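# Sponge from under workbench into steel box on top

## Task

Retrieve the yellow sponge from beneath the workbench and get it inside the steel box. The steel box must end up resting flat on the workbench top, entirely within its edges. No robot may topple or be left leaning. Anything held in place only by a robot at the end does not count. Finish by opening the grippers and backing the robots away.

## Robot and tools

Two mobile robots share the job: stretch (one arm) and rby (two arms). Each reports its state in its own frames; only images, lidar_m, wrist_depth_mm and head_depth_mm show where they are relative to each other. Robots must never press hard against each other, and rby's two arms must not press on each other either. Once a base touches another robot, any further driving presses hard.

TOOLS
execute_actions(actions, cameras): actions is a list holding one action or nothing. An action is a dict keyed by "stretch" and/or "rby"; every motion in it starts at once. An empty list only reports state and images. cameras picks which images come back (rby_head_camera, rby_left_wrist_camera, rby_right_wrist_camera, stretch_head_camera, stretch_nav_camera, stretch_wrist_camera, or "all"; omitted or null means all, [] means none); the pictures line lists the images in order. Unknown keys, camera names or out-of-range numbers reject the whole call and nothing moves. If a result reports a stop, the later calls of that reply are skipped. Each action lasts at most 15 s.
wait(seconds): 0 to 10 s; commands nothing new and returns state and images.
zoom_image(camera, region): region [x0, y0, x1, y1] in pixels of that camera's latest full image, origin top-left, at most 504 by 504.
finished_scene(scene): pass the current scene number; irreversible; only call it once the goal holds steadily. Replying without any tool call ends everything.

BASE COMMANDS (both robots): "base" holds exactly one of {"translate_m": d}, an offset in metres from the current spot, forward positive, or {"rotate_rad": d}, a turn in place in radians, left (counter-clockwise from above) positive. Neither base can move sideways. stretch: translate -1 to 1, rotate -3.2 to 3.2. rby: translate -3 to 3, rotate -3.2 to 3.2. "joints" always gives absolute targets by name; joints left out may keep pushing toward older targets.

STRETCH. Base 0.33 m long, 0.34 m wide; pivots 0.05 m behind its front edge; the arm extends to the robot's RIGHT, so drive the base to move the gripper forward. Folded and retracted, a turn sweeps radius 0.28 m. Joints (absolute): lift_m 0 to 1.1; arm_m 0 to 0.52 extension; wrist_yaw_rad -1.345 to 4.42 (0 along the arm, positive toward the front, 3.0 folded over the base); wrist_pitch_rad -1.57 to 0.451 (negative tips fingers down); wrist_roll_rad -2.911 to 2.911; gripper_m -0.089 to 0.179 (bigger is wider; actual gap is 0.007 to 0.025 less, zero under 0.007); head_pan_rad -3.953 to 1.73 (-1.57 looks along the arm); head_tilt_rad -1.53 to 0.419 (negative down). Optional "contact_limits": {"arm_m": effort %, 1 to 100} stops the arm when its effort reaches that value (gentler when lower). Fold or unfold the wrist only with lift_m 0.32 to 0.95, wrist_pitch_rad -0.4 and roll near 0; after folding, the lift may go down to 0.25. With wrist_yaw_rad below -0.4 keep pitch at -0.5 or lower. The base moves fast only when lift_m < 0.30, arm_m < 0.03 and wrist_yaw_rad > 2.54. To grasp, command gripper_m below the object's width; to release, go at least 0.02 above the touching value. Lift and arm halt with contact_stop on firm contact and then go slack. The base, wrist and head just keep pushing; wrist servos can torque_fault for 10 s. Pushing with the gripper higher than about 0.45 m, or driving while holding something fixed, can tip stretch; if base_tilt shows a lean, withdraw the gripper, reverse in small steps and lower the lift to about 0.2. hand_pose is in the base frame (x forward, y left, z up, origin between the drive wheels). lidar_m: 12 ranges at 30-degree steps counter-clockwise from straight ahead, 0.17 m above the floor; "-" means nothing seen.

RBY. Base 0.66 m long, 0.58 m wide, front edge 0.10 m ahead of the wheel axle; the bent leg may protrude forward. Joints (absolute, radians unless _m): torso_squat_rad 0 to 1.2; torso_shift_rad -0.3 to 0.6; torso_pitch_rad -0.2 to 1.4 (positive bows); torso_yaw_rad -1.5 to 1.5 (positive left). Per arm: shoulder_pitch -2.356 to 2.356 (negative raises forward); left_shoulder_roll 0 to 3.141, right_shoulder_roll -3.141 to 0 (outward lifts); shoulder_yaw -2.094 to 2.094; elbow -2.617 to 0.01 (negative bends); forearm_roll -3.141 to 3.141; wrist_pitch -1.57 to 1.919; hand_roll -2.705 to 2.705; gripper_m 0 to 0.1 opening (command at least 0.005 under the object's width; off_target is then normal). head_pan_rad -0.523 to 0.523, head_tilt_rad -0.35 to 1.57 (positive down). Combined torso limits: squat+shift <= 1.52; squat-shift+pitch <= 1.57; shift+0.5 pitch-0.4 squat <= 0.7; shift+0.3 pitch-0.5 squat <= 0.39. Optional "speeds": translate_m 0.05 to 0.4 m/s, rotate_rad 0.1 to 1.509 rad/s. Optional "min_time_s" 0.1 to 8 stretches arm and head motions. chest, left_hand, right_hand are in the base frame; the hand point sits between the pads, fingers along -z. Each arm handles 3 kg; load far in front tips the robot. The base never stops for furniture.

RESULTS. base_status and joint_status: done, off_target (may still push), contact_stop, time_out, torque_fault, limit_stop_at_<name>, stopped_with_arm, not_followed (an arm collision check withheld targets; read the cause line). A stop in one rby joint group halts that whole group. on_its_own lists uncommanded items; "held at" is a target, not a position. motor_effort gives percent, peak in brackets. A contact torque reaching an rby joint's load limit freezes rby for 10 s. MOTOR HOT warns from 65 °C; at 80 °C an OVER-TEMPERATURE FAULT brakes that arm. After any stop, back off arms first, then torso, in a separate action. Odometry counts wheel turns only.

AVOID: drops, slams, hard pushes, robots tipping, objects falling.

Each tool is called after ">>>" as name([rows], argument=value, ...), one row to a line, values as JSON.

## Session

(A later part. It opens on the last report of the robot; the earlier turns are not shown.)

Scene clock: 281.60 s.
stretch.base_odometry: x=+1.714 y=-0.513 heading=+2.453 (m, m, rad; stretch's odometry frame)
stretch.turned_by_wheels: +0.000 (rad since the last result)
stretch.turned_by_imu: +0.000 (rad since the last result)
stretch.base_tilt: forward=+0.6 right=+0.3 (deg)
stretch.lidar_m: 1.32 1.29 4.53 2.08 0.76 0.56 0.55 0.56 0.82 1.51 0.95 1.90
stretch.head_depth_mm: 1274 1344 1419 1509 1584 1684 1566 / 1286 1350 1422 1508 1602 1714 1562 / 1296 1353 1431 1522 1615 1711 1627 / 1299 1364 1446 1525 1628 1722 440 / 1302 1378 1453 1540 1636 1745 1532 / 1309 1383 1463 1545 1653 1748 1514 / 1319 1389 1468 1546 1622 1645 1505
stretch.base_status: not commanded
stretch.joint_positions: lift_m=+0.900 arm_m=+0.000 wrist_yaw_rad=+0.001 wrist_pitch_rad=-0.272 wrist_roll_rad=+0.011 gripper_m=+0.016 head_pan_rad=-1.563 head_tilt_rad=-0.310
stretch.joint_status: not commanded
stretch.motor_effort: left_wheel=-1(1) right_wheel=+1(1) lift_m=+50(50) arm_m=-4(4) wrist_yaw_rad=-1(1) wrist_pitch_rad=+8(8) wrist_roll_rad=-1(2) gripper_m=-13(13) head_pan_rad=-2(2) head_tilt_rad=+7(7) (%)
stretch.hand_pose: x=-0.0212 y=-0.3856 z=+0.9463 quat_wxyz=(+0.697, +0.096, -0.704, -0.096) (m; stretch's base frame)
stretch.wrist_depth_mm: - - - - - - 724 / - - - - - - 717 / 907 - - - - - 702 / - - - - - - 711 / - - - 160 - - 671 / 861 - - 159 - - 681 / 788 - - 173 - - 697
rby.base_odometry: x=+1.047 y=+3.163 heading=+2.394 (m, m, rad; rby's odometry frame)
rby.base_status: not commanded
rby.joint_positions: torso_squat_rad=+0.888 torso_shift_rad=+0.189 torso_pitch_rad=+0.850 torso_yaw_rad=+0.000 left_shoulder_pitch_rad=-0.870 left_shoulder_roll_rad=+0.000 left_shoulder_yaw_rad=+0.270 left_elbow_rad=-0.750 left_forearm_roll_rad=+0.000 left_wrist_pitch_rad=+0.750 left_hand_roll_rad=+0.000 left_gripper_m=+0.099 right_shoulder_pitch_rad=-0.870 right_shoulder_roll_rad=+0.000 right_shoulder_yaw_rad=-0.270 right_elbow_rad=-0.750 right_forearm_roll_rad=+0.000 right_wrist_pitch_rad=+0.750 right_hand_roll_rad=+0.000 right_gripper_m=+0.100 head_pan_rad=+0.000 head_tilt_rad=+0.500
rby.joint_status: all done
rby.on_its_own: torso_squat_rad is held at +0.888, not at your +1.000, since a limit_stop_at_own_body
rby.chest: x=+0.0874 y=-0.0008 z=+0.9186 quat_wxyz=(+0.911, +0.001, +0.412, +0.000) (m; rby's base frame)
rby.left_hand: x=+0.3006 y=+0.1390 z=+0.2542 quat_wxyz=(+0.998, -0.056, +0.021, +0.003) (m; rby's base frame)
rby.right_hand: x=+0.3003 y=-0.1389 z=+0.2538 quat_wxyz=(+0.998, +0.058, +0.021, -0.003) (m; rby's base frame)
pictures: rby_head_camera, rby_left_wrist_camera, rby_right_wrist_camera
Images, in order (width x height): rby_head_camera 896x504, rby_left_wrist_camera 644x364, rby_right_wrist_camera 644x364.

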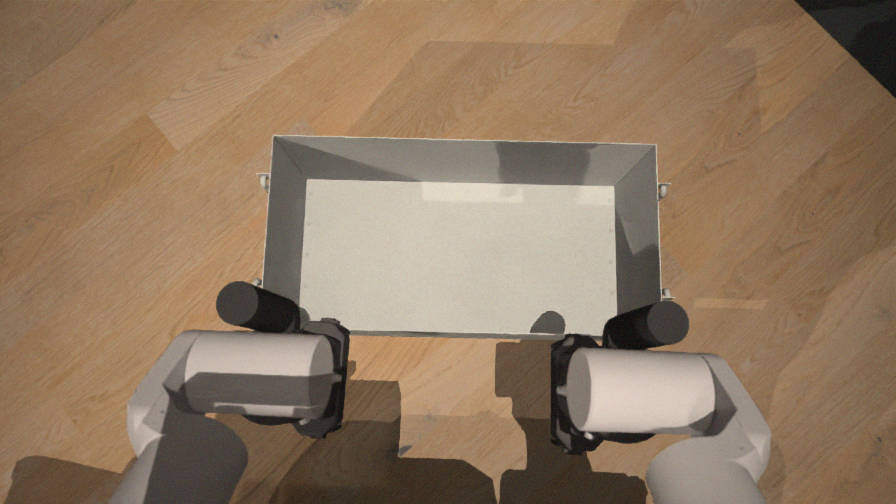

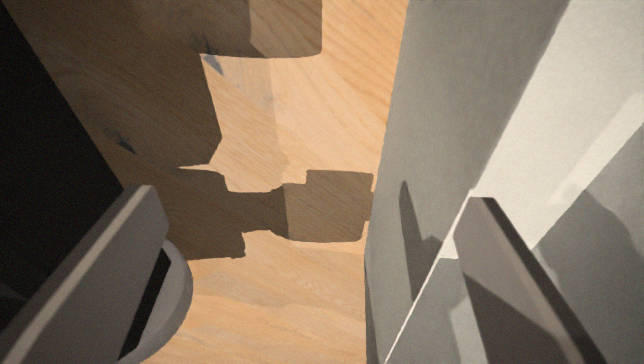

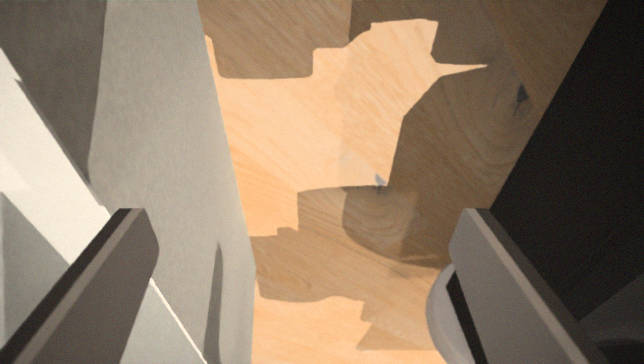

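>>> execute_actions([
  {"rby":{"base":{"translate_m":0.12},"speeds":{"translate_m":0.05},"min_time_s":3,"joints":{"left_elbow_rad":-0.3,"right_elbow_rad":-0.3,"left_wrist_pitch_rad":0.3,"right_wrist_pitch_rad":0.3}}},
], cameras=["rby_head_camera","rby_right_wrist_camera","rby_left_wrist_camera"])

Scene clock: 285.27 s.
stretch.base_odometry: x=+1.714 y=-0.513 heading=+2.453 (m, m, rad; stretch's odometry frame)
stretch.turned_by_wheels: +0.000 (rad since the last result)
stretch.turned_by_imu: +0.001 (rad since the last result)
stretch.base_tilt: forward=+0.7 right=+0.2 (deg)
stretch.lidar_m: 1.37 1.35 4.55 2.07 0.76 0.56 0.55 0.56 0.81 1.51 0.95 1.89
stretch.head_depth_mm: 1279 1345 1417 1501 1597 1683 1566 / 1282 1354 1428 1507 1606 1720 1553 / 1289 1362 1436 1522 1618 1738 1619 / 1293 1366 1441 1527 1631 1722 440 / 1307 1373 1451 1540 1633 1744 1528 / 1312 1384 1463 1544 1643 1744 1519 / 1316 1387 1474 1540 1614 1651 1503
stretch.base_status: not commanded
stretch.joint_positions: lift_m=+0.900 arm_m=+0.000 wrist_yaw_rad=+0.001 wrist_pitch_rad=-0.272 wrist_roll_rad=+0.011 gripper_m=+0.016 head_pan_rad=-1.563 head_tilt_rad=-0.310
stretch.joint_status: not commanded
stretch.motor_effort: left_wheel=-1(1) right_wheel=+0(1) lift_m=+51(50) arm_m=-4(4) wrist_yaw_rad=-1(1) wrist_pitch_rad=+8(8) wrist_roll_rad=-1(1) gripper_m=-12(12) head_pan_rad=-2(2) head_tilt_rad=+6(7) (%)
stretch.hand_pose: x=-0.0212 y=-0.3856 z=+0.9463 quat_wxyz=(+0.697, +0.096, -0.704, -0.096) (m; stretch's base frame)
stretch.wrist_depth_mm: - - - - - - 731 / - - - - - - 709 / 892 - - - - - 702 / - - - - - - 701 / - - - 160 - - 690 / 877 - - 158 - - 693 / 800 - - 172 - - 680
rby.base_odometry: x=+0.959 y=+3.245 heading=+2.394 (m, m, rad; rby's odometry frame)
rby.base_status: done
rby.joint_positions: torso_squat_rad=+0.888 torso_shift_rad=+0.189 torso_pitch_rad=+0.850 torso_yaw_rad=+0.000 left_shoulder_pitch_rad=-0.870 left_shoulder_roll_rad=+0.000 left_shoulder_yaw_rad=+0.270 left_elbow_rad=-0.300 left_forearm_roll_rad=+0.000 left_wrist_pitch_rad=+0.300 left_hand_roll_rad=+0.000 left_gripper_m=+0.099 right_shoulder_pitch_rad=-0.870 right_shoulder_roll_rad=+0.000 right_shoulder_yaw_rad=-0.270 right_elbow_rad=-0.300 right_forearm_roll_rad=+0.000 right_wrist_pitch_rad=+0.300 right_hand_roll_rad=+0.000 right_gripper_m=+0.100 head_pan_rad=+0.000 head_tilt_rad=+0.500
rby.joint_status: all done
rby.on_its_own: torso_squat_rad is held at +0.888, not at your +1.000, since a limit_stop_at_own_body
rby.chest: x=+0.0874 y=-0.0008 z=+0.9186 quat_wxyz=(+0.911, +0.001, +0.412, +0.000) (m; rby's base frame)
rby.left_hand: x=+0.1930 y=+0.1336 z=+0.2137 quat_wxyz=(+0.998, -0.056, +0.021, +0.003) (m; rby's base frame)
rby.right_hand: x=+0.1930 y=-0.1335 z=+0.2133 quat_wxyz=(+0.998, +0.058, +0.021, -0.003) (m; rby's base frame)
pictures: rby_head_camera, rby_left_wrist_camera, rby_right_wrist_camera
Images, in order (width x height): rby_head_camera 896x504, rby_left_wrist_camera 644x364, rby_right_wrist_camera 644x364.

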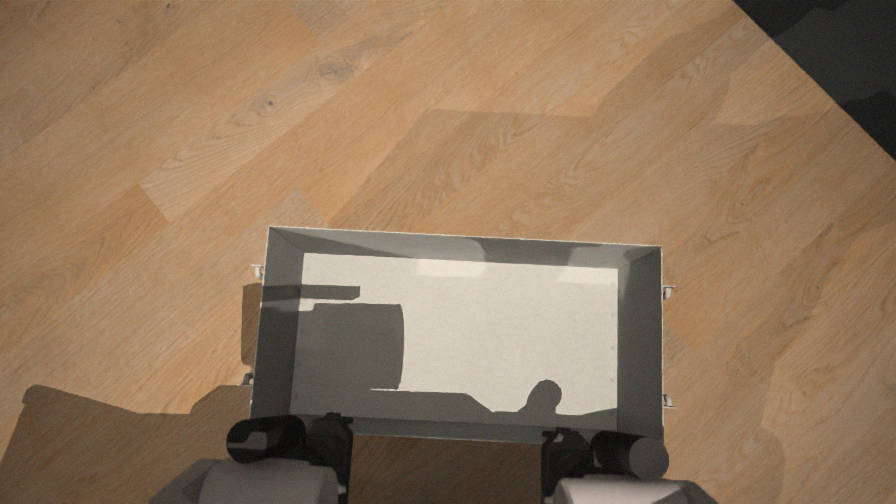

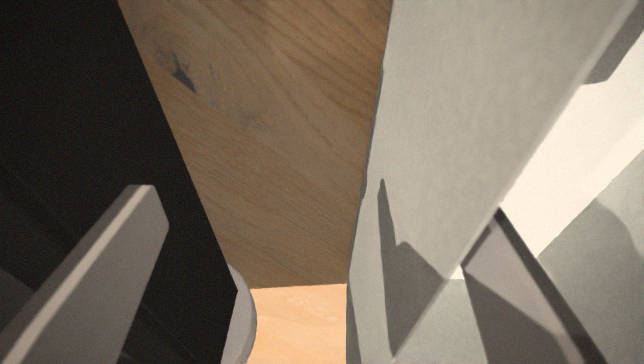

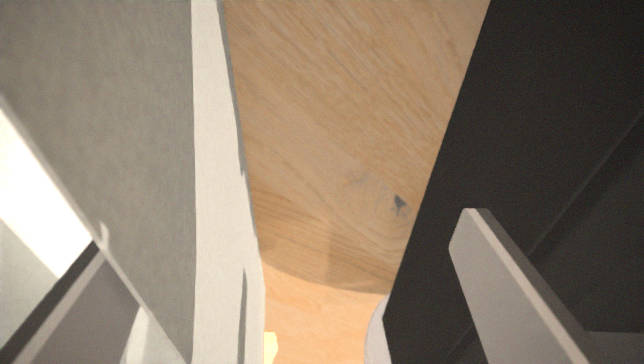

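>>> execute_actions([
  {"rby":{"base":{"translate_m":-0.04},"speeds":{"translate_m":0.05},"joints":{"torso_shift_rad":0.3,"torso_squat_rad":1.0,"left_gripper_m":0.07,"right_gripper_m":0.07}}},
], cameras=["rby_head_camera","rby_right_wrist_camera","rby_left_wrist_camera"])

Scene clock: 287.20 s.
stretch.base_odometry: x=+1.714 y=-0.513 heading=+2.453 (m, m, rad; stretch's odometry frame)
stretch.turned_by_wheels: +0.000 (rad since the last result)
stretch.turned_by_imu: +0.000 (rad since the last result)
stretch.base_tilt: forward=+0.5 right=+0.2 (deg)
stretch.lidar_m: 1.35 1.32 4.52 2.07 0.76 0.56 0.54 0.56 0.81 1.51 0.95 1.89
stretch.head_depth_mm: 1274 1340 1413 1496 1600 1683 1563 / 1283 1351 1428 1511 1601 1710 1562 / 1284 1364 1437 1525 1622 1727 1622 / 1302 1365 1444 1530 1630 1726 439 / 1302 1373 1454 1543 1640 1745 1529 / 1307 1380 1456 1546 1646 1749 1523 / 1315 1390 1471 1541 1615 1653 1502
stretch.base_status: not commanded
stretch.joint_positions: lift_m=+0.900 arm_m=+0.000 wrist_yaw_rad=+0.001 wrist_pitch_rad=-0.272 wrist_roll_rad=+0.011 gripper_m=+0.016 head_pan_rad=-1.563 head_tilt_rad=-0.310
stretch.joint_status: not commanded
stretch.motor_effort: left_wheel=-1(1) right_wheel=+1(1) lift_m=+50(50) arm_m=-4(4) wrist_yaw_rad=-1(1) wrist_pitch_rad=+8(8) wrist_roll_rad=-1(1) gripper_m=-12(12) head_pan_rad=-2(2) head_tilt_rad=+7(7) (%)
stretch.hand_pose: x=-0.0212 y=-0.3856 z=+0.9463 quat_wxyz=(+0.697, +0.096, -0.704, -0.096) (m; stretch's base frame)
stretch.wrist_depth_mm: - - - - - - 729 / - - - - - - 704 / 902 - - - - - 702 / - - - - - - 687 / - - - 159 - - 701 / 865 - - 159 - - 683 / 781 - - 173 - - 676
rby.base_odometry: x=+0.989 y=+3.218 heading=+2.394 (m, m, rad; rby's odometry frame)
rby.base_status: done
rby.joint_positions: torso_squat_rad=+0.966 torso_shift_rad=+0.257 torso_pitch_rad=+0.826 torso_yaw_rad=-0.001 left_shoulder_pitch_rad=-0.873 left_shoulder_roll_rad=+0.001 left_shoulder_yaw_rad=+0.270 left_elbow_rad=-0.303 left_forearm_roll_rad=+0.000 left_wrist_pitch_rad=+0.299 left_hand_roll_rad=+0.000 left_gripper_m=+0.070 right_shoulder_pitch_rad=-0.876 right_shoulder_roll_rad=+0.000 right_shoulder_yaw_rad=-0.270 right_elbow_rad=-0.304 right_forearm_roll_rad=+0.000 right_wrist_pitch_rad=+0.298 right_hand_roll_rad=+0.000 right_gripper_m=+0.070 head_pan_rad=+0.000 head_tilt_rad=+0.500
rby.joint_status: torso_squat_rad contact_stop (moved +0.079 of +0.112); torso_shift_rad contact_stop (moved +0.068 of +0.111); the others done
rby.on_its_own: torso_squat_rad is held at +0.966, not at your +1.000, since a contact_stop; torso_shift_rad is held at +0.259, not at your +0.300, since a contact_stop
rby.chest: x=+0.1005 y=-0.0004 z=+0.8750 quat_wxyz=(+0.916, +0.000, +0.401, +0.000) (m; rby's base frame)
rby.left_hand: x=+0.2272 y=+0.1331 z=+0.1730 quat_wxyz=(+0.998, -0.057, +0.005, +0.001) (m; rby's base frame)
rby.right_hand: x=+0.2289 y=-0.1329 z=+0.1733 quat_wxyz=(+0.998, +0.058, +0.004, -0.002) (m; rby's base frame)
pictures: rby_head_camera, rby_left_wrist_camera, rby_right_wrist_camera
Images, in order (width x height): rby_head_camera 896x504, rby_left_wrist_camera 644x364, rby_right_wrist_camera 644x364.

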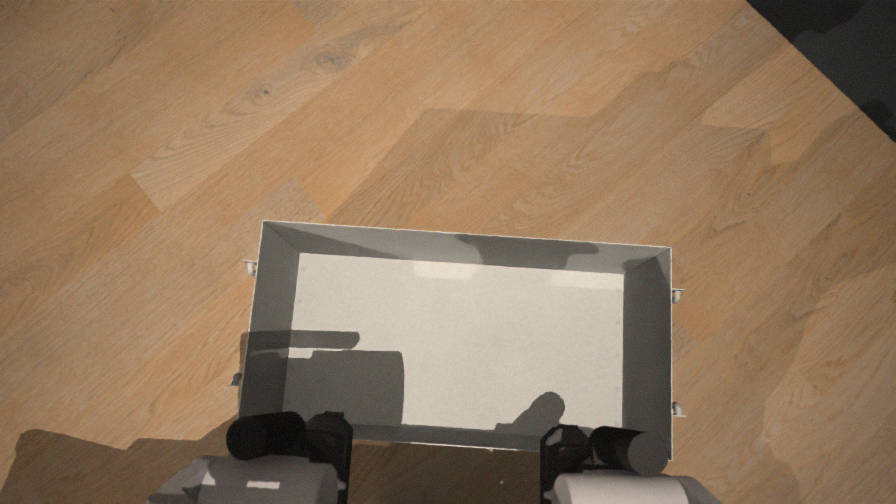

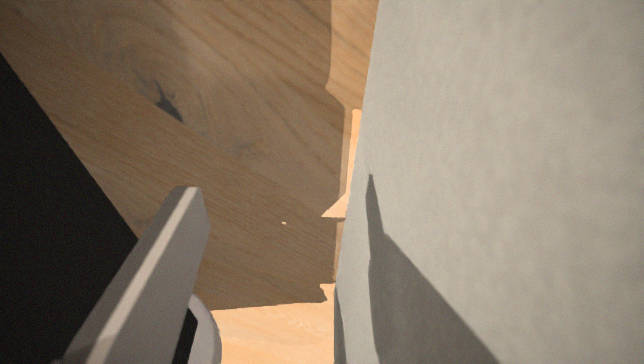

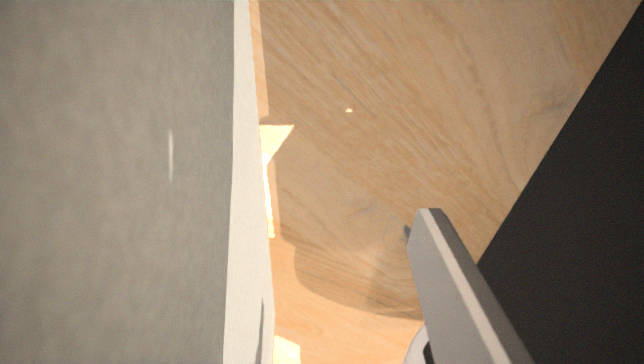

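>>> execute_actions([
  {"rby":{"joints":{"left_gripper_m":0,"right_gripper_m":0}}},
], cameras=[])

>>> execute_actions([
  {"rby":{"joints":{"torso_squat_rad":0.6,"torso_shift_rad":0.26,"torso_pitch_rad":0.83}}},
], cameras=["rby_head_camera","rby_right_wrist_camera"])

Scene clock: 288.73 s.
stretch.base_odometry: x=+1.714 y=-0.513 heading=+2.453 (m, m, rad; stretch's odometry frame)
stretch.turned_by_wheels: +0.000 (rad since the last result)
stretch.turned_by_imu: +0.000 (rad since the last result)
stretch.base_tilt: forward=+0.7 right=+0.3 (deg)
stretch.lidar_m: 1.35 1.32 4.52 2.08 0.76 0.56 0.55 0.56 0.81 1.51 0.95 1.89
stretch.head_depth_mm: 1278 1344 1420 1506 1597 1681 1563 / 1285 1351 1427 1504 1607 1720 1557 / 1288 1355 1429 1517 1618 1728 1624 / 1299 1366 1440 1528 1624 1720 440 / 1302 1370 1456 1538 1642 1727 1522 / 1310 1382 1463 1550 1647 1752 1523 / 1320 1388 1466 1545 1613 1644 1511
stretch.base_status: not commanded
stretch.joint_positions: lift_m=+0.900 arm_m=+0.000 wrist_yaw_rad=+0.001 wrist_pitch_rad=-0.272 wrist_roll_rad=+0.011 gripper_m=+0.016 head_pan_rad=-1.563 head_tilt_rad=-0.310
stretch.joint_status: not commanded
stretch.motor_effort: left_wheel=-1(1) right_wheel=+1(1) lift_m=+50(50) arm_m=-3(3) wrist_yaw_rad=+0(1) wrist_pitch_rad=+8(8) wrist_roll_rad=-1(1) gripper_m=-13(12) head_pan_rad=-2(2) head_tilt_rad=+7(7) (%)
stretch.hand_pose: x=-0.0212 y=-0.3856 z=+0.9463 quat_wxyz=(+0.697, +0.096, -0.704, -0.096) (m; stretch's base frame)
stretch.wrist_depth_mm: - - - - - - 724 / - - - - - - 712 / 884 - - - - - 698 / - - - - - - 702 / - - - 160 - - 701 / 882 - - 159 - - 708 / 815 - - 173 - - 691
rby.base_odometry: x=+0.989 y=+3.218 heading=+2.394 (m, m, rad; rby's odometry frame)
rby.base_status: not commanded
rby.joint_positions: torso_squat_rad=+0.966 torso_shift_rad=+0.257 torso_pitch_rad=+0.826 torso_yaw_rad=-0.001 left_shoulder_pitch_rad=-0.876 left_shoulder_roll_rad=+0.002 left_shoulder_yaw_rad=+0.270 left_elbow_rad=-0.305 left_forearm_roll_rad=+0.000 left_wrist_pitch_rad=+0.298 left_hand_roll_rad=+0.000 left_gripper_m=+0.003 right_shoulder_pitch_rad=-0.877 right_shoulder_roll_rad=+0.000 right_shoulder_yaw_rad=-0.270 right_elbow_rad=-0.305 right_forearm_roll_rad=+0.000 right_wrist_pitch_rad=+0.298 right_hand_roll_rad=+0.000 right_gripper_m=+0.044 head_pan_rad=+0.000 head_tilt_rad=+0.500
rby.joint_status: right_gripper_m off_target (ended at +0.044, target +0.000); the others done
rby.on_its_own: torso_squat_rad is held at +0.966, not at your +1.000, since a contact_stop; torso_shift_rad is held at +0.259, not at your +0.300, since a contact_stop
rby.chest: x=+0.1007 y=-0.0004 z=+0.8749 quat_wxyz=(+0.916, +0.000, +0.401, -0.001) (m; rby's base frame)
rby.left_hand: x=+0.2306 y=+0.1325 z=+0.1732 quat_wxyz=(+0.998, -0.057, +0.003, +0.001) (m; rby's base frame)
rby.right_hand: x=+0.2304 y=-0.1330 z=+0.1733 quat_wxyz=(+0.998, +0.058, +0.002, -0.002) (m; rby's base frame)
pictures: none
No camera images: the call's "cameras" was empty. Leave "cameras" out to get every camera's image.

Scene clock: 290.73 s.
stretch.base_odometry: x=+1.714 y=-0.513 heading=+2.453 (m, m, rad; stretch's odometry frame)
stretch.turned_by_wheels: +0.000 (rad since the last result)
stretch.turned_by_imu: +0.000 (rad since the last result)
stretch.base_tilt: forward=+0.6 right=+0.3 (deg)
stretch.lidar_m: 1.35 1.33 4.52 2.07 0.76 0.56 0.55 0.56 0.82 1.51 0.95 1.89
stretch.head_depth_mm: 1277 1338 1420 1500 1588 1685 1563 / 1279 1353 1424 1515 1604 1712 1559 / 1290 1358 1433 1515 1618 1723 1624 / 1297 1367 1442 1535 1631 1724 440 / 1300 1372 1446 1532 1640 1734 1528 / 1306 1382 1462 1545 1649 1743 1518 / 1322 1382 1470 1535 1611 1646 1511
stretch.base_status: not commanded
stretch.joint_positions: lift_m=+0.900 arm_m=+0.000 wrist_yaw_rad=+0.001 wrist_pitch_rad=-0.272 wrist_roll_rad=+0.011 gripper_m=+0.016 head_pan_rad=-1.563 head_tilt_rad=-0.310
stretch.joint_status: not commanded
stretch.motor_effort: left_wheel=-1(1) right_wheel=+1(1) lift_m=+50(50) arm_m=-4(3) wrist_yaw_rad=-2(2) wrist_pitch_rad=+8(8) wrist_roll_rad=-1(1) gripper_m=-12(13) head_pan_rad=-2(2) head_tilt_rad=+7(7) (%)
stretch.hand_pose: x=-0.0212 y=-0.3856 z=+0.9463 quat_wxyz=(+0.697, +0.096, -0.704, -0.096) (m; stretch's base frame)
stretch.wrist_depth_mm: - - - - - - 720 / - - - - - - 714 / 887 - - - - - 722 / - - - - - - 706 / - - - 160 - - 701 / 874 - - 159 - - 698 / 783 - - 173 - - 669
rby.base_odometry: x=+0.989 y=+3.218 heading=+2.394 (m, m, rad; rby's odometry frame)
rby.base_status: not commanded
rby.joint_positions: torso_squat_rad=+0.600 torso_shift_rad=+0.260 torso_pitch_rad=+0.830 torso_yaw_rad=-0.001 left_shoulder_pitch_rad=-0.870 left_shoulder_roll_rad=+0.000 left_shoulder_yaw_rad=+0.270 left_elbow_rad=-0.300 left_forearm_roll_rad=+0.000 left_wrist_pitch_rad=+0.300 left_hand_roll_rad=+0.000 left_gripper_m=+0.000 right_shoulder_pitch_rad=-0.870 right_shoulder_roll_rad=+0.000 right_shoulder_yaw_rad=-0.270 right_elbow_rad=-0.300 right_forearm_roll_rad=+0.000 right_wrist_pitch_rad=+0.300 right_hand_roll_rad=+0.000 right_gripper_m=+0.000 head_pan_rad=+0.000 head_tilt_rad=+0.500
rby.joint_status: all done
rby.on_its_own: right_gripper_m moved -0.043 to your old target +0.000
rby.chest: x=+0.1489 y=-0.0009 z=+1.0476 quat_wxyz=(+0.915, +0.001, +0.403, +0.000) (m; rby's base frame)
rby.left_hand: x=+0.2683 y=+0.1330 z=+0.3449 quat_wxyz=(+0.998, -0.057, +0.011, +0.002) (m; rby's base frame)
rby.right_hand: x=+0.2681 y=-0.1341 z=+0.3447 quat_wxyz=(+0.998, +0.057, +0.011, -0.003) (m; rby's base frame)
pictures: rby_head_camera, rby_right_wrist_camera
Images, in order (width x height): rby_head_camera 896x504, rby_right_wrist_camera 644x364.

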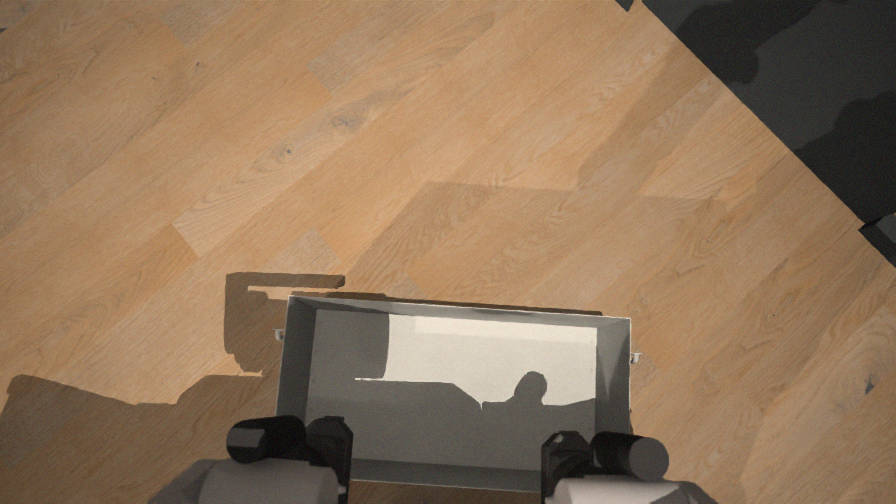

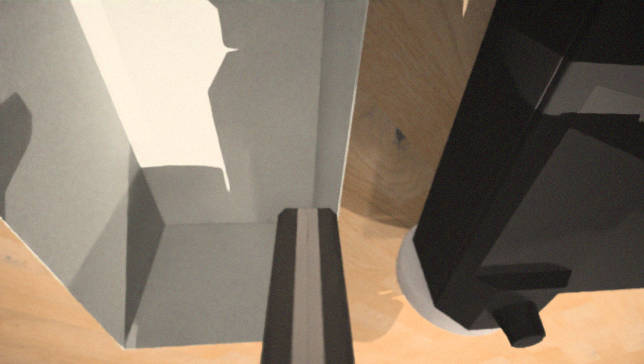

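>>> execute_actions([
  {"rby":{"joints":{"left_gripper_m":0.1,"right_gripper_m":0.1,"torso_squat_rad":0.83}}},
], cameras=["rby_left_wrist_camera","rby_right_wrist_camera"])

Scene clock: 292.80 s.
stretch.base_odometry: x=+1.714 y=-0.513 heading=+2.453 (m, m, rad; stretch's odometry frame)
stretch.turned_by_wheels: +0.000 (rad since the last result)
stretch.turned_by_imu: +0.000 (rad since the last result)
stretch.base_tilt: forward=+0.5 right=+0.2 (deg)
stretch.lidar_m: 1.35 1.33 4.50 2.07 0.76 0.56 0.55 0.56 0.82 1.51 0.95 1.89
stretch.head_depth_mm: 1278 1345 1417 1501 1589 1675 1564 / 1274 1354 1424 1504 1614 1721 1558 / 1287 1358 1430 1521 1617 1731 1620 / 1295 1363 1445 1527 1621 1723 440 / 1305 1372 1449 1544 1642 1737 1528 / 1312 1376 1462 1551 1649 1748 1514 / 1314 1388 1474 1540 1612 1646 1512
stretch.base_status: not commanded
stretch.joint_positions: lift_m=+0.900 arm_m=+0.000 wrist_yaw_rad=+0.001 wrist_pitch_rad=-0.272 wrist_roll_rad=+0.011 gripper_m=+0.016 head_pan_rad=-1.563 head_tilt_rad=-0.310
stretch.joint_status: not commanded
stretch.motor_effort: left_wheel=-1(1) right_wheel=+1(1) lift_m=+50(50) arm_m=-4(3) wrist_yaw_rad=-2(1) wrist_pitch_rad=+8(8) wrist_roll_rad=-1(1) gripper_m=-13(12) head_pan_rad=-2(3) head_tilt_rad=+6(7) (%)
stretch.hand_pose: x=-0.0212 y=-0.3856 z=+0.9463 quat_wxyz=(+0.697, +0.096, -0.704, -0.096) (m; stretch's base frame)
stretch.wrist_depth_mm: - - - - - - 711 / - - - - - - 710 / 877 - - - - - 700 / - - - - - - 712 / - - - 160 - - 689 / 883 - - 158 - - 679 / 816 - - 173 - - 703
rby.base_odometry: x=+0.989 y=+3.218 heading=+2.394 (m, m, rad; rby's odometry frame)
rby.base_status: not commanded
rby.joint_positions: torso_squat_rad=+0.830 torso_shift_rad=+0.260 torso_pitch_rad=+0.830 torso_yaw_rad=-0.001 left_shoulder_pitch_rad=-0.870 left_shoulder_roll_rad=+0.000 left_shoulder_yaw_rad=+0.270 left_elbow_rad=-0.300 left_forearm_roll_rad=+0.000 left_wrist_pitch_rad=+0.300 left_hand_roll_rad=+0.000 left_gripper_m=+0.099 right_shoulder_pitch_rad=-0.870 right_shoulder_roll_rad=+0.000 right_shoulder_yaw_rad=-0.270 right_elbow_rad=-0.300 right_forearm_roll_rad=+0.000 right_wrist_pitch_rad=+0.300 right_hand_roll_rad=+0.000 right_gripper_m=+0.100 head_pan_rad=+0.000 head_tilt_rad=+0.500
rby.joint_status: all done
rby.chest: x=+0.1218 y=-0.0008 z=+0.9458 quat_wxyz=(+0.915, +0.001, +0.403, +0.000) (m; rby's base frame)
rby.left_hand: x=+0.2413 y=+0.1331 z=+0.2430 quat_wxyz=(+0.998, -0.057, +0.011, +0.002) (m; rby's base frame)
rby.right_hand: x=+0.2410 y=-0.1340 z=+0.2428 quat_wxyz=(+0.998, +0.057, +0.011, -0.003) (m; rby's base frame)
pictures: rby_left_wrist_camera, rby_right_wrist_camera
Images, in order (width x height): rby_left_wrist_camera 644x364, rby_right_wrist_camera 644x364.

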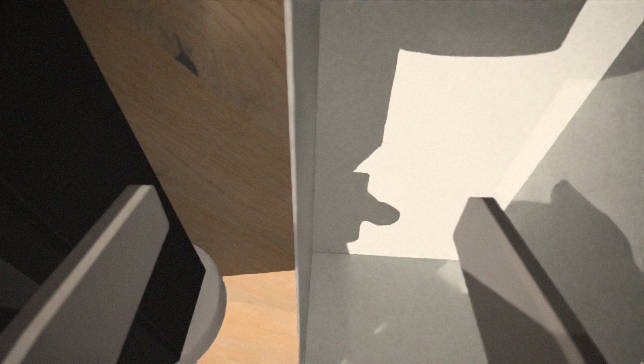

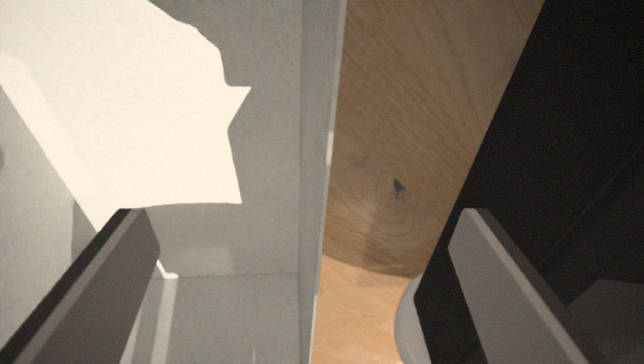

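Centered. Descend.

>>> execute_actions([
  {"rby":{"joints":{"torso_squat_rad":0.95}}},
], cameras=["rby_left_wrist_camera","rby_right_wrist_camera"])

>>> execute_actions([
  {"rby":{"joints":{"left_gripper_m":0,"right_gripper_m":0}}},
], cameras=["rby_left_wrist_camera"])

>>> execute_actions([
  {"rby":{"joints":{"torso_squat_rad":0.6}}},
], cameras=["rby_head_camera","rby_right_wrist_camera"])

Scene clock: 294.40 s.
stretch.base_odometry: x=+1.714 y=-0.513 heading=+2.453 (m, m, rad; stretch's odometry frame)
stretch.turned_by_wheels: +0.000 (rad since the last result)
stretch.turned_by_imu: +0.000 (rad since the last result)
stretch.base_tilt: forward=+0.6 right=+0.2 (deg)
stretch.lidar_m: 1.34 1.33 4.54 2.07 0.76 0.56 0.55 0.56 0.82 1.51 0.95 1.89
stretch.head_depth_mm: 1272 1346 1423 1498 1593 1686 1562 / 1281 1349 1423 1509 1609 1705 1555 / 1289 1359 1438 1527 1615 1727 1622 / 1296 1365 1440 1527 1625 1724 439 / 1304 1370 1451 1542 1636 1737 1534 / 1312 1379 1465 1545 1655 1746 1520 / 1328 1384 1464 1546 1614 1653 1504
stretch.base_status: not commanded
stretch.joint_positions: lift_m=+0.900 arm_m=+0.000 wrist_yaw_rad=+0.001 wrist_pitch_rad=-0.272 wrist_roll_rad=+0.011 gripper_m=+0.016 head_pan_rad=-1.563 head_tilt_rad=-0.310
stretch.joint_status: not commanded
stretch.motor_effort: left_wheel=-1(1) right_wheel=+1(1) lift_m=+50(50) arm_m=-4(3) wrist_yaw_rad=-1(1) wrist_pitch_rad=+8(8) wrist_roll_rad=-2(1) gripper_m=-12(11) head_pan_rad=-2(2) head_tilt_rad=+7(7) (%)
stretch.hand_pose: x=-0.0212 y=-0.3856 z=+0.9463 quat_wxyz=(+0.697, +0.096, -0.704, -0.096) (m; stretch's base frame)
stretch.wrist_depth_mm: - - - - - - 726 / - - - - - - 714 / 934 - - - - - 705 / - - - - - - 706 / - - - 160 - - 690 / 874 - - 159 - - 688 / 805 - - 172 - - 682
rby.base_odometry: x=+0.989 y=+3.218 heading=+2.394 (m, m, rad; rby's odometry frame)
rby.base_status: not commanded
rby.joint_positions: torso_squat_rad=+0.950 torso_shift_rad=+0.260 torso_pitch_rad=+0.830 torso_yaw_rad=-0.001 left_shoulder_pitch_rad=-0.870 left_shoulder_roll_rad=+0.000 left_shoulder_yaw_rad=+0.270 left_elbow_rad=-0.300 left_forearm_roll_rad=+0.000 left_wrist_pitch_rad=+0.300 left_hand_roll_rad=+0.000 left_gripper_m=+0.099 right_shoulder_pitch_rad=-0.870 right_shoulder_roll_rad=+0.000 right_shoulder_yaw_rad=-0.270 right_elbow_rad=-0.300 right_forearm_roll_rad=+0.000 right_wrist_pitch_rad=+0.300 right_hand_roll_rad=+0.000 right_gripper_m=+0.100 head_pan_rad=+0.000 head_tilt_rad=+0.500
rby.joint_status: all done
rby.chest: x=+0.1050 y=-0.0007 z=+0.8828 quat_wxyz=(+0.915, +0.001, +0.403, +0.000) (m; rby's base frame)
rby.left_hand: x=+0.2245 y=+0.1332 z=+0.1800 quat_wxyz=(+0.998, -0.057, +0.011, +0.002) (m; rby's base frame)
rby.right_hand: x=+0.2243 y=-0.1340 z=+0.1798 quat_wxyz=(+0.998, +0.057, +0.011, -0.003) (m; rby's base frame)
pictures: rby_left_wrist_camera, rby_right_wrist_camera
Images, in order (width x height): rby_left_wrist_camera 644x364, rby_right_wrist_camera 644x364.

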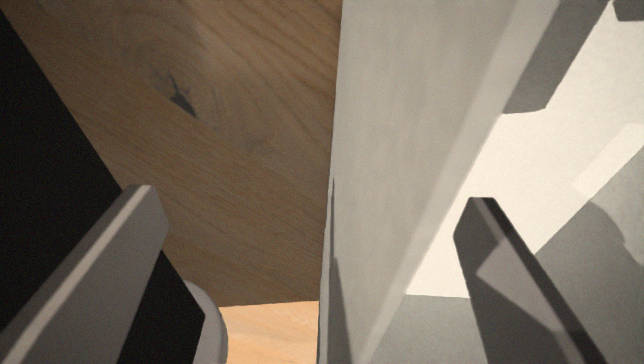

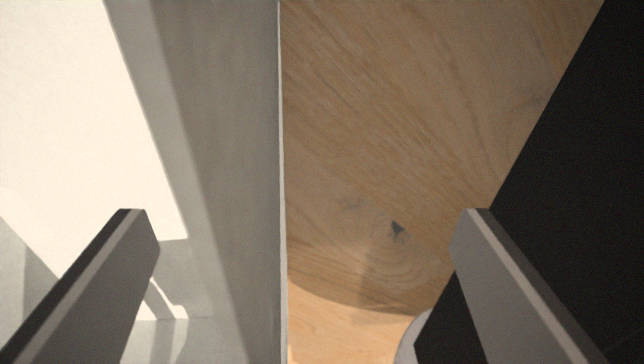

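Scene clock: 295.87 s.
stretch.base_odometry: x=+1.714 y=-0.513 heading=+2.453 (m, m, rad; stretch's odometry frame)
stretch.turned_by_wheels: +0.000 (rad since the last result)
stretch.turned_by_imu: +0.000 (rad since the last result)
stretch.base_tilt: forward=+0.5 right=+0.4 (deg)
stretch.lidar_m: 1.35 1.33 4.52 2.07 0.76 0.56 0.54 0.56 0.82 1.51 0.95 1.90
stretch.head_depth_mm: 1278 1339 1417 1498 1590 1680 1566 / 1286 1344 1422 1512 1600 1714 1556 / 1287 1359 1436 1521 1613 1730 1619 / 1290 1364 1441 1533 1625 1732 439 / 1302 1372 1447 1534 1635 1737 1530 / 1315 1383 1461 1548 1644 1734 1514 / 1318 1386 1472 1547 1621 1643 1508
stretch.base_status: not commanded
stretch.joint_positions: lift_m=+0.900 arm_m=+0.000 wrist_yaw_rad=+0.001 wrist_pitch_rad=-0.272 wrist_roll_rad=+0.011 gripper_m=+0.016 head_pan_rad=-1.563 head_tilt_rad=-0.310
stretch.joint_status: not commanded
stretch.motor_effort: left_wheel=-1(1) right_wheel=+1(1) lift_m=+50(50) arm_m=-4(4) wrist_yaw_rad=-1(1) wrist_pitch_rad=+8(8) wrist_roll_rad=-1(2) gripper_m=-13(12) head_pan_rad=-2(2) head_tilt_rad=+6(6) (%)
stretch.hand_pose: x=-0.0212 y=-0.3856 z=+0.9463 quat_wxyz=(+0.697, +0.096, -0.704, -0.096) (m; stretch's base frame)
stretch.wrist_depth_mm: - - - - - - 721 / - - - - - - 720 / 927 - - - - - 689 / - - - - - - 680 / - - - 159 - - 697 / 853 - - 160 - - 696 / 767 - - 173 - - 681
rby.base_odometry: x=+0.989 y=+3.218 heading=+2.394 (m, m, rad; rby's odometry frame)
rby.base_status: not commanded
rby.joint_positions: torso_squat_rad=+0.950 torso_shift_rad=+0.260 torso_pitch_rad=+0.830 torso_yaw_rad=-0.001 left_shoulder_pitch_rad=-0.871 left_shoulder_roll_rad=+0.000 left_shoulder_yaw_rad=+0.270 left_elbow_rad=-0.301 left_forearm_roll_rad=+0.000 left_wrist_pitch_rad=+0.300 left_hand_roll_rad=+0.000 left_gripper_m=+0.001 right_shoulder_pitch_rad=-0.871 right_shoulder_roll_rad=+0.000 right_shoulder_yaw_rad=-0.270 right_elbow_rad=-0.300 right_forearm_roll_rad=+0.000 right_wrist_pitch_rad=+0.300 right_hand_roll_rad=+0.000 right_gripper_m=+0.004 head_pan_rad=+0.000 head_tilt_rad=+0.500
rby.joint_status: all done
rby.chest: x=+0.1050 y=-0.0007 z=+0.8828 quat_wxyz=(+0.915, +0.001, +0.403, +0.000) (m; rby's base frame)
rby.left_hand: x=+0.2254 y=+0.1331 z=+0.1801 quat_wxyz=(+0.998, -0.057, +0.010, +0.002) (m; rby's base frame)
rby.right_hand: x=+0.2252 y=-0.1339 z=+0.1799 quat_wxyz=(+0.998, +0.057, +0.010, -0.003) (m; rby's base frame)
pictures: rby_left_wrist_camera
Images, in order (width x height): rby_left_wrist_camera 644x364.

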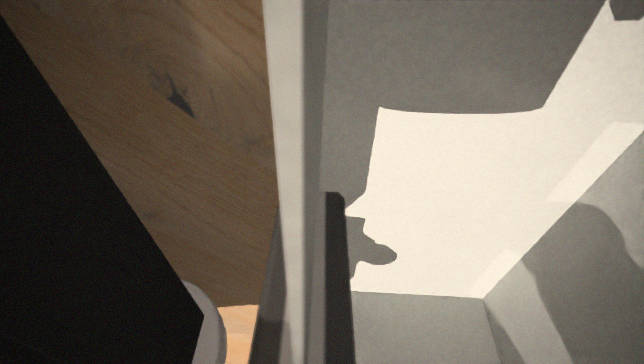

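Scene clock: 297.83 s.
stretch.base_odometry: x=+1.714 y=-0.513 heading=+2.453 (m, m, rad; stretch's odometry frame)
stretch.turned_by_wheels: +0.000 (rad since the last result)
stretch.turned_by_imu: +0.000 (rad since the last result)
stretch.base_tilt: forward=+0.6 right=+0.3 (deg)
stretch.lidar_m: 1.35 1.32 4.50 2.07 0.76 0.56 0.55 0.56 0.82 1.51 0.95 1.89
stretch.head_depth_mm: 1275 1346 1424 1504 1598 1692 1564 / 1284 1348 1428 1516 1606 1717 1559 / 1286 1357 1429 1519 1615 1719 1624 / 1295 1369 1442 1528 1632 1724 440 / 1303 1379 1446 1538 1636 1748 1525 / 1311 1385 1456 1545 1646 1749 1522 / 1323 1397 1467 1547 1616 1649 1503
stretch.base_status: not commanded
stretch.joint_positions: lift_m=+0.900 arm_m=+0.000 wrist_yaw_rad=+0.001 wrist_pitch_rad=-0.272 wrist_roll_rad=+0.011 gripper_m=+0.016 head_pan_rad=-1.563 head_tilt_rad=-0.310
stretch.joint_status: not commanded
stretch.motor_effort: left_wheel=-1(1) right_wheel=+1(1) lift_m=+50(50) arm_m=-4(4) wrist_yaw_rad=-1(2) wrist_pitch_rad=+8(8) wrist_roll_rad=-1(1) gripper_m=-12(12) head_pan_rad=-2(2) head_tilt_rad=+6(7) (%)
stretch.hand_pose: x=-0.0212 y=-0.3856 z=+0.9463 quat_wxyz=(+0.697, +0.096, -0.704, -0.096) (m; stretch's base frame)
stretch.wrist_depth_mm: - - - - - - 740 / - - - - - - 718 / 899 - - - - - 690 / - - - - - - 699 / - - - 159 - - 709 / 856 - - 159 - - 679 / 776 - - 172 - - 675
rby.base_odometry: x=+0.989 y=+3.218 heading=+2.394 (m, m, rad; rby's odometry frame)
rby.base_status: not commanded
rby.joint_positions: torso_squat_rad=+0.600 torso_shift_rad=+0.260 torso_pitch_rad=+0.830 torso_yaw_rad=-0.001 left_shoulder_pitch_rad=-0.870 left_shoulder_roll_rad=+0.000 left_shoulder_yaw_rad=+0.270 left_elbow_rad=-0.300 left_forearm_roll_rad=+0.000 left_wrist_pitch_rad=+0.300 left_hand_roll_rad=+0.000 left_gripper_m=+0.000 right_shoulder_pitch_rad=-0.870 right_shoulder_roll_rad=+0.000 right_shoulder_yaw_rad=-0.270 right_elbow_rad=-0.300 right_forearm_roll_rad=+0.000 right_wrist_pitch_rad=+0.300 right_hand_roll_rad=+0.000 right_gripper_m=+0.000 head_pan_rad=+0.000 head_tilt_rad=+0.500
rby.joint_status: all done
rby.chest: x=+0.1489 y=-0.0009 z=+1.0476 quat_wxyz=(+0.915, +0.001, +0.403, +0.000) (m; rby's base frame)
rby.left_hand: x=+0.2683 y=+0.1330 z=+0.3449 quat_wxyz=(+0.998, -0.057, +0.011, +0.002) (m; rby's base frame)
rby.right_hand: x=+0.2681 y=-0.1341 z=+0.3447 quat_wxyz=(+0.998, +0.057, +0.011, -0.003) (m; rby's base frame)
pictures: rby_head_camera, rby_right_wrist_camera
Images, in order (width x height): rby_head_camera 896x504, rby_right_wrist_camera 644x364.

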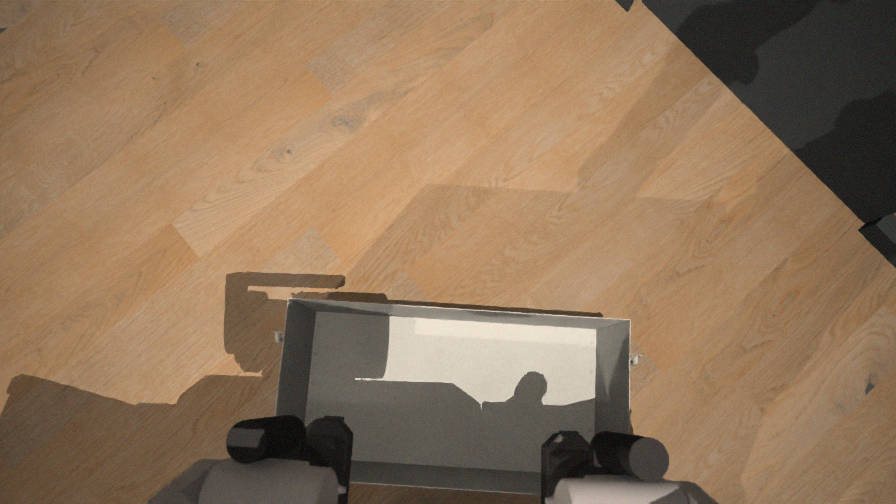

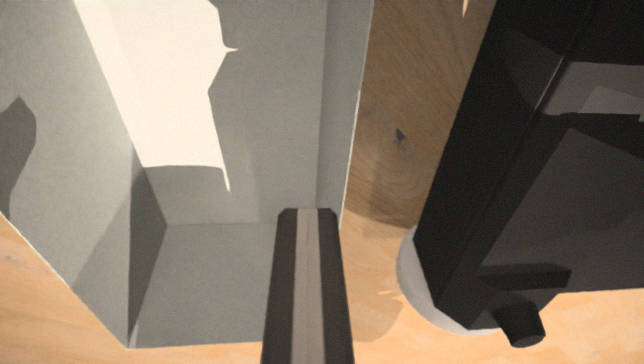

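>>> execute_actions([
  {"rby":{"base":{"translate_m":-0.025},"speeds":{"translate_m":0.05},"joints":{"left_gripper_m":0.1,"right_gripper_m":0.1,"torso_squat_rad":0.72,"torso_shift_rad":0.4}}},
], cameras=["rby_left_wrist_camera","rby_right_wrist_camera"])

>>> execute_actions([
  {"rby":{"joints":{"torso_squat_rad":1.05}}},
], cameras=["rby_left_wrist_camera","rby_right_wrist_camera"])

Scene clock: 300.07 s.
stretch.base_odometry: x=+1.714 y=-0.513 heading=+2.453 (m, m, rad; stretch's odometry frame)
stretch.turned_by_wheels: +0.000 (rad since the last result)
stretch.turned_by_imu: +0.000 (rad since the last result)
stretch.base_tilt: forward=+0.8 right=+0.3 (deg)
stretch.lidar_m: 1.34 1.31 4.50 2.07 0.76 0.56 0.54 0.56 0.81 1.52 0.95 1.90
stretch.head_depth_mm: 1275 1342 1411 1502 1591 1681 1566 / 1282 1352 1427 1510 1599 1718 1555 / 1289 1362 1441 1522 1615 1732 1624 / 1297 1366 1442 1533 1629 1724 440 / 1305 1370 1451 1540 1637 1746 1523 / 1307 1382 1455 1546 1642 1740 1523 / 1315 1387 1474 1542 1605 1649 1508
stretch.base_status: not commanded
stretch.joint_positions: lift_m=+0.900 arm_m=+0.000 wrist_yaw_rad=+0.001 wrist_pitch_rad=-0.272 wrist_roll_rad=+0.011 gripper_m=+0.016 head_pan_rad=-1.563 head_tilt_rad=-0.310
stretch.joint_status: not commanded
stretch.motor_effort: left_wheel=-1(1) right_wheel=+1(1) lift_m=+50(50) arm_m=-4(3) wrist_yaw_rad=-1(1) wrist_pitch_rad=+8(8) wrist_roll_rad=-1(1) gripper_m=-12(12) head_pan_rad=-2(2) head_tilt_rad=+7(7) (%)
stretch.hand_pose: x=-0.0212 y=-0.3856 z=+0.9463 quat_wxyz=(+0.697, +0.096, -0.704, -0.096) (m; stretch's base frame)
stretch.wrist_depth_mm: - - - - - - 716 / - - - - - - 712 / 941 - - - - - 706 / - - - - - - 706 / - - - 159 - - 701 / 879 - - 159 - - 688 / 815 - - 173 - 994 682
rby.base_odometry: x=+1.007 y=+3.201 heading=+2.394 (m, m, rad; rby's odometry frame)
rby.base_status: done
rby.joint_positions: torso_squat_rad=+0.720 torso_shift_rad=+0.400 torso_pitch_rad=+0.830 torso_yaw_rad=-0.001 left_shoulder_pitch_rad=-0.870 left_shoulder_roll_rad=+0.000 left_shoulder_yaw_rad=+0.270 left_elbow_rad=-0.300 left_forearm_roll_rad=+0.000 left_wrist_pitch_rad=+0.300 left_hand_roll_rad=+0.000 left_gripper_m=+0.099 right_shoulder_pitch_rad=-0.870 right_shoulder_roll_rad=+0.000 right_shoulder_yaw_rad=-0.270 right_elbow_rad=-0.300 right_forearm_roll_rad=+0.000 right_wrist_pitch_rad=+0.300 right_hand_roll_rad=+0.000 right_gripper_m=+0.100 head_pan_rad=+0.000 head_tilt_rad=+0.500
rby.joint_status: all done
rby.chest: x=+0.2054 y=-0.0008 z=+0.9740 quat_wxyz=(+0.915, +0.001, +0.403, +0.000) (m; rby's base frame)
rby.left_hand: x=+0.3248 y=+0.1331 z=+0.2712 quat_wxyz=(+0.998, -0.057, +0.011, +0.002) (m; rby's base frame)
rby.right_hand: x=+0.3245 y=-0.1340 z=+0.2710 quat_wxyz=(+0.998, +0.057, +0.011, -0.003) (m; rby's base frame)
pictures: rby_left_wrist_camera, rby_right_wrist_camera
Images, in order (width x height): rby_left_wrist_camera 644x364, rby_right_wrist_camera 644x364.

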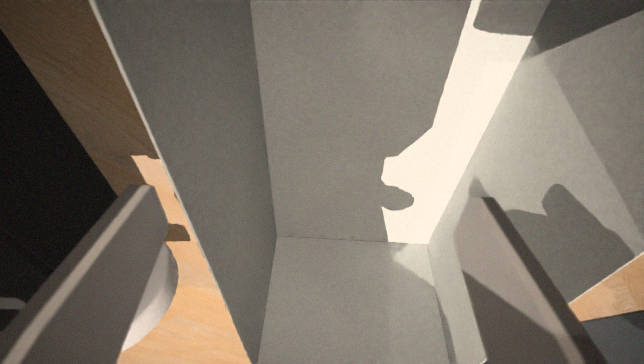

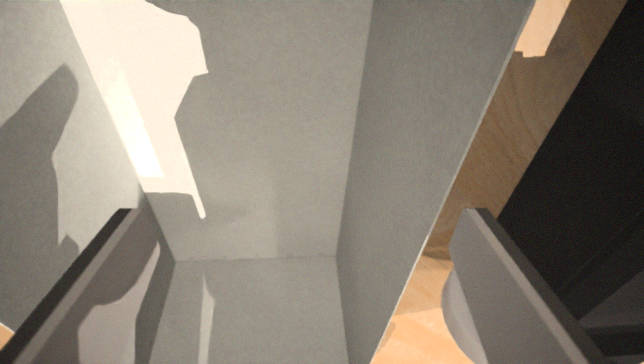

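Scene clock: 301.57 s.
stretch.base_odometry: x=+1.714 y=-0.513 heading=+2.453 (m, m, rad; stretch's odometry frame)
stretch.turned_by_wheels: +0.000 (rad since the last result)
stretch.turned_by_imu: +0.000 (rad since the last result)
stretch.base_tilt: forward=+0.5 right=+0.3 (deg)
stretch.lidar_m: 1.34 1.31 4.50 2.08 0.76 0.56 0.55 0.56 0.82 1.51 0.95 1.90
stretch.head_depth_mm: 1277 1339 1415 1501 1585 1684 1564 / 1283 1350 1434 1512 1608 1716 1562 / 1290 1354 1431 1517 1610 1716 1616 / 1293 1364 1435 1533 1626 1732 440 / 1303 1372 1453 1535 1640 1739 1520 / 1316 1378 1456 1548 1652 1742 1519 / 1312 1387 1468 1539 1615 1651 1507
stretch.base_status: not commanded
stretch.joint_positions: lift_m=+0.900 arm_m=+0.000 wrist_yaw_rad=+0.001 wrist_pitch_rad=-0.272 wrist_roll_rad=+0.011 gripper_m=+0.016 head_pan_rad=-1.563 head_tilt_rad=-0.310
stretch.joint_status: not commanded
stretch.motor_effort: left_wheel=-1(1) right_wheel=+1(1) lift_m=+50(50) arm_m=-4(4) wrist_yaw_rad=-1(1) wrist_pitch_rad=+8(8) wrist_roll_rad=-2(2) gripper_m=-13(13) head_pan_rad=-2(2) head_tilt_rad=+7(6) (%)
stretch.hand_pose: x=-0.0212 y=-0.3856 z=+0.9463 quat_wxyz=(+0.697, +0.096, -0.704, -0.096) (m; stretch's base frame)
stretch.wrist_depth_mm: - - - - - - 735 / - - - - - - 724 / 912 - - - - - 701 / - - - - - - 707 / - - - 159 - - 701 / 863 - - 158 - 998 682 / 791 - - 173 - 997 667
rby.base_odometry: x=+1.007 y=+3.201 heading=+2.394 (m, m, rad; rby's odometry frame)
rby.base_status: not commanded
rby.joint_positions: torso_squat_rad=+0.849 torso_shift_rad=+0.391 torso_pitch_rad=+0.808 torso_yaw_rad=-0.001 left_shoulder_pitch_rad=-0.872 left_shoulder_roll_rad=+0.000 left_shoulder_yaw_rad=+0.270 left_elbow_rad=-0.300 left_forearm_roll_rad=+0.000 left_wrist_pitch_rad=+0.302 left_hand_roll_rad=+0.000 left_gripper_m=+0.099 right_shoulder_pitch_rad=-0.872 right_shoulder_roll_rad=+0.000 right_shoulder_yaw_rad=-0.270 right_elbow_rad=-0.301 right_forearm_roll_rad=+0.000 right_wrist_pitch_rad=+0.301 right_hand_roll_rad=+0.000 right_gripper_m=+0.100 head_pan_rad=+0.000 head_tilt_rad=+0.500
rby.joint_status: torso_squat_rad contact_stop (moved +0.129 of +0.330)
rby.on_its_own: torso_squat_rad is held at +0.849, not at your +1.050, since a contact_stop
rby.chest: x=+0.1718 y=-0.0008 z=+0.9217 quat_wxyz=(+0.919, +0.001, +0.393, +0.000) (m; rby's base frame)
rby.left_hand: x=+0.3077 y=+0.1324 z=+0.2220 quat_wxyz=(+0.998, -0.057, +0.000, +0.001) (m; rby's base frame)
rby.right_hand: x=+0.3083 y=-0.1333 z=+0.2218 quat_wxyz=(+0.998, +0.058, -0.001, -0.002) (m; rby's base frame)
pictures: rby_left_wrist_camera, rby_right_wrist_camera
Images, in order (width x height): rby_left_wrist_camera 644x364, rby_right_wrist_camera 644x364.

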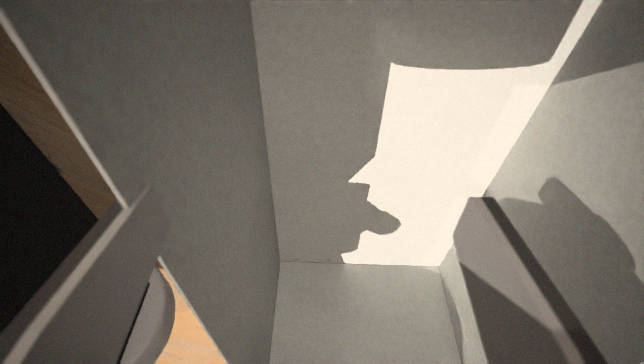

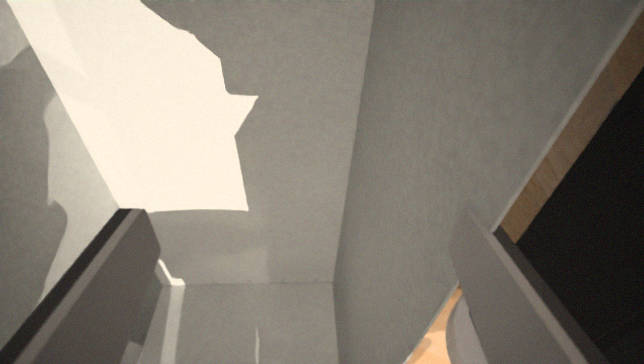

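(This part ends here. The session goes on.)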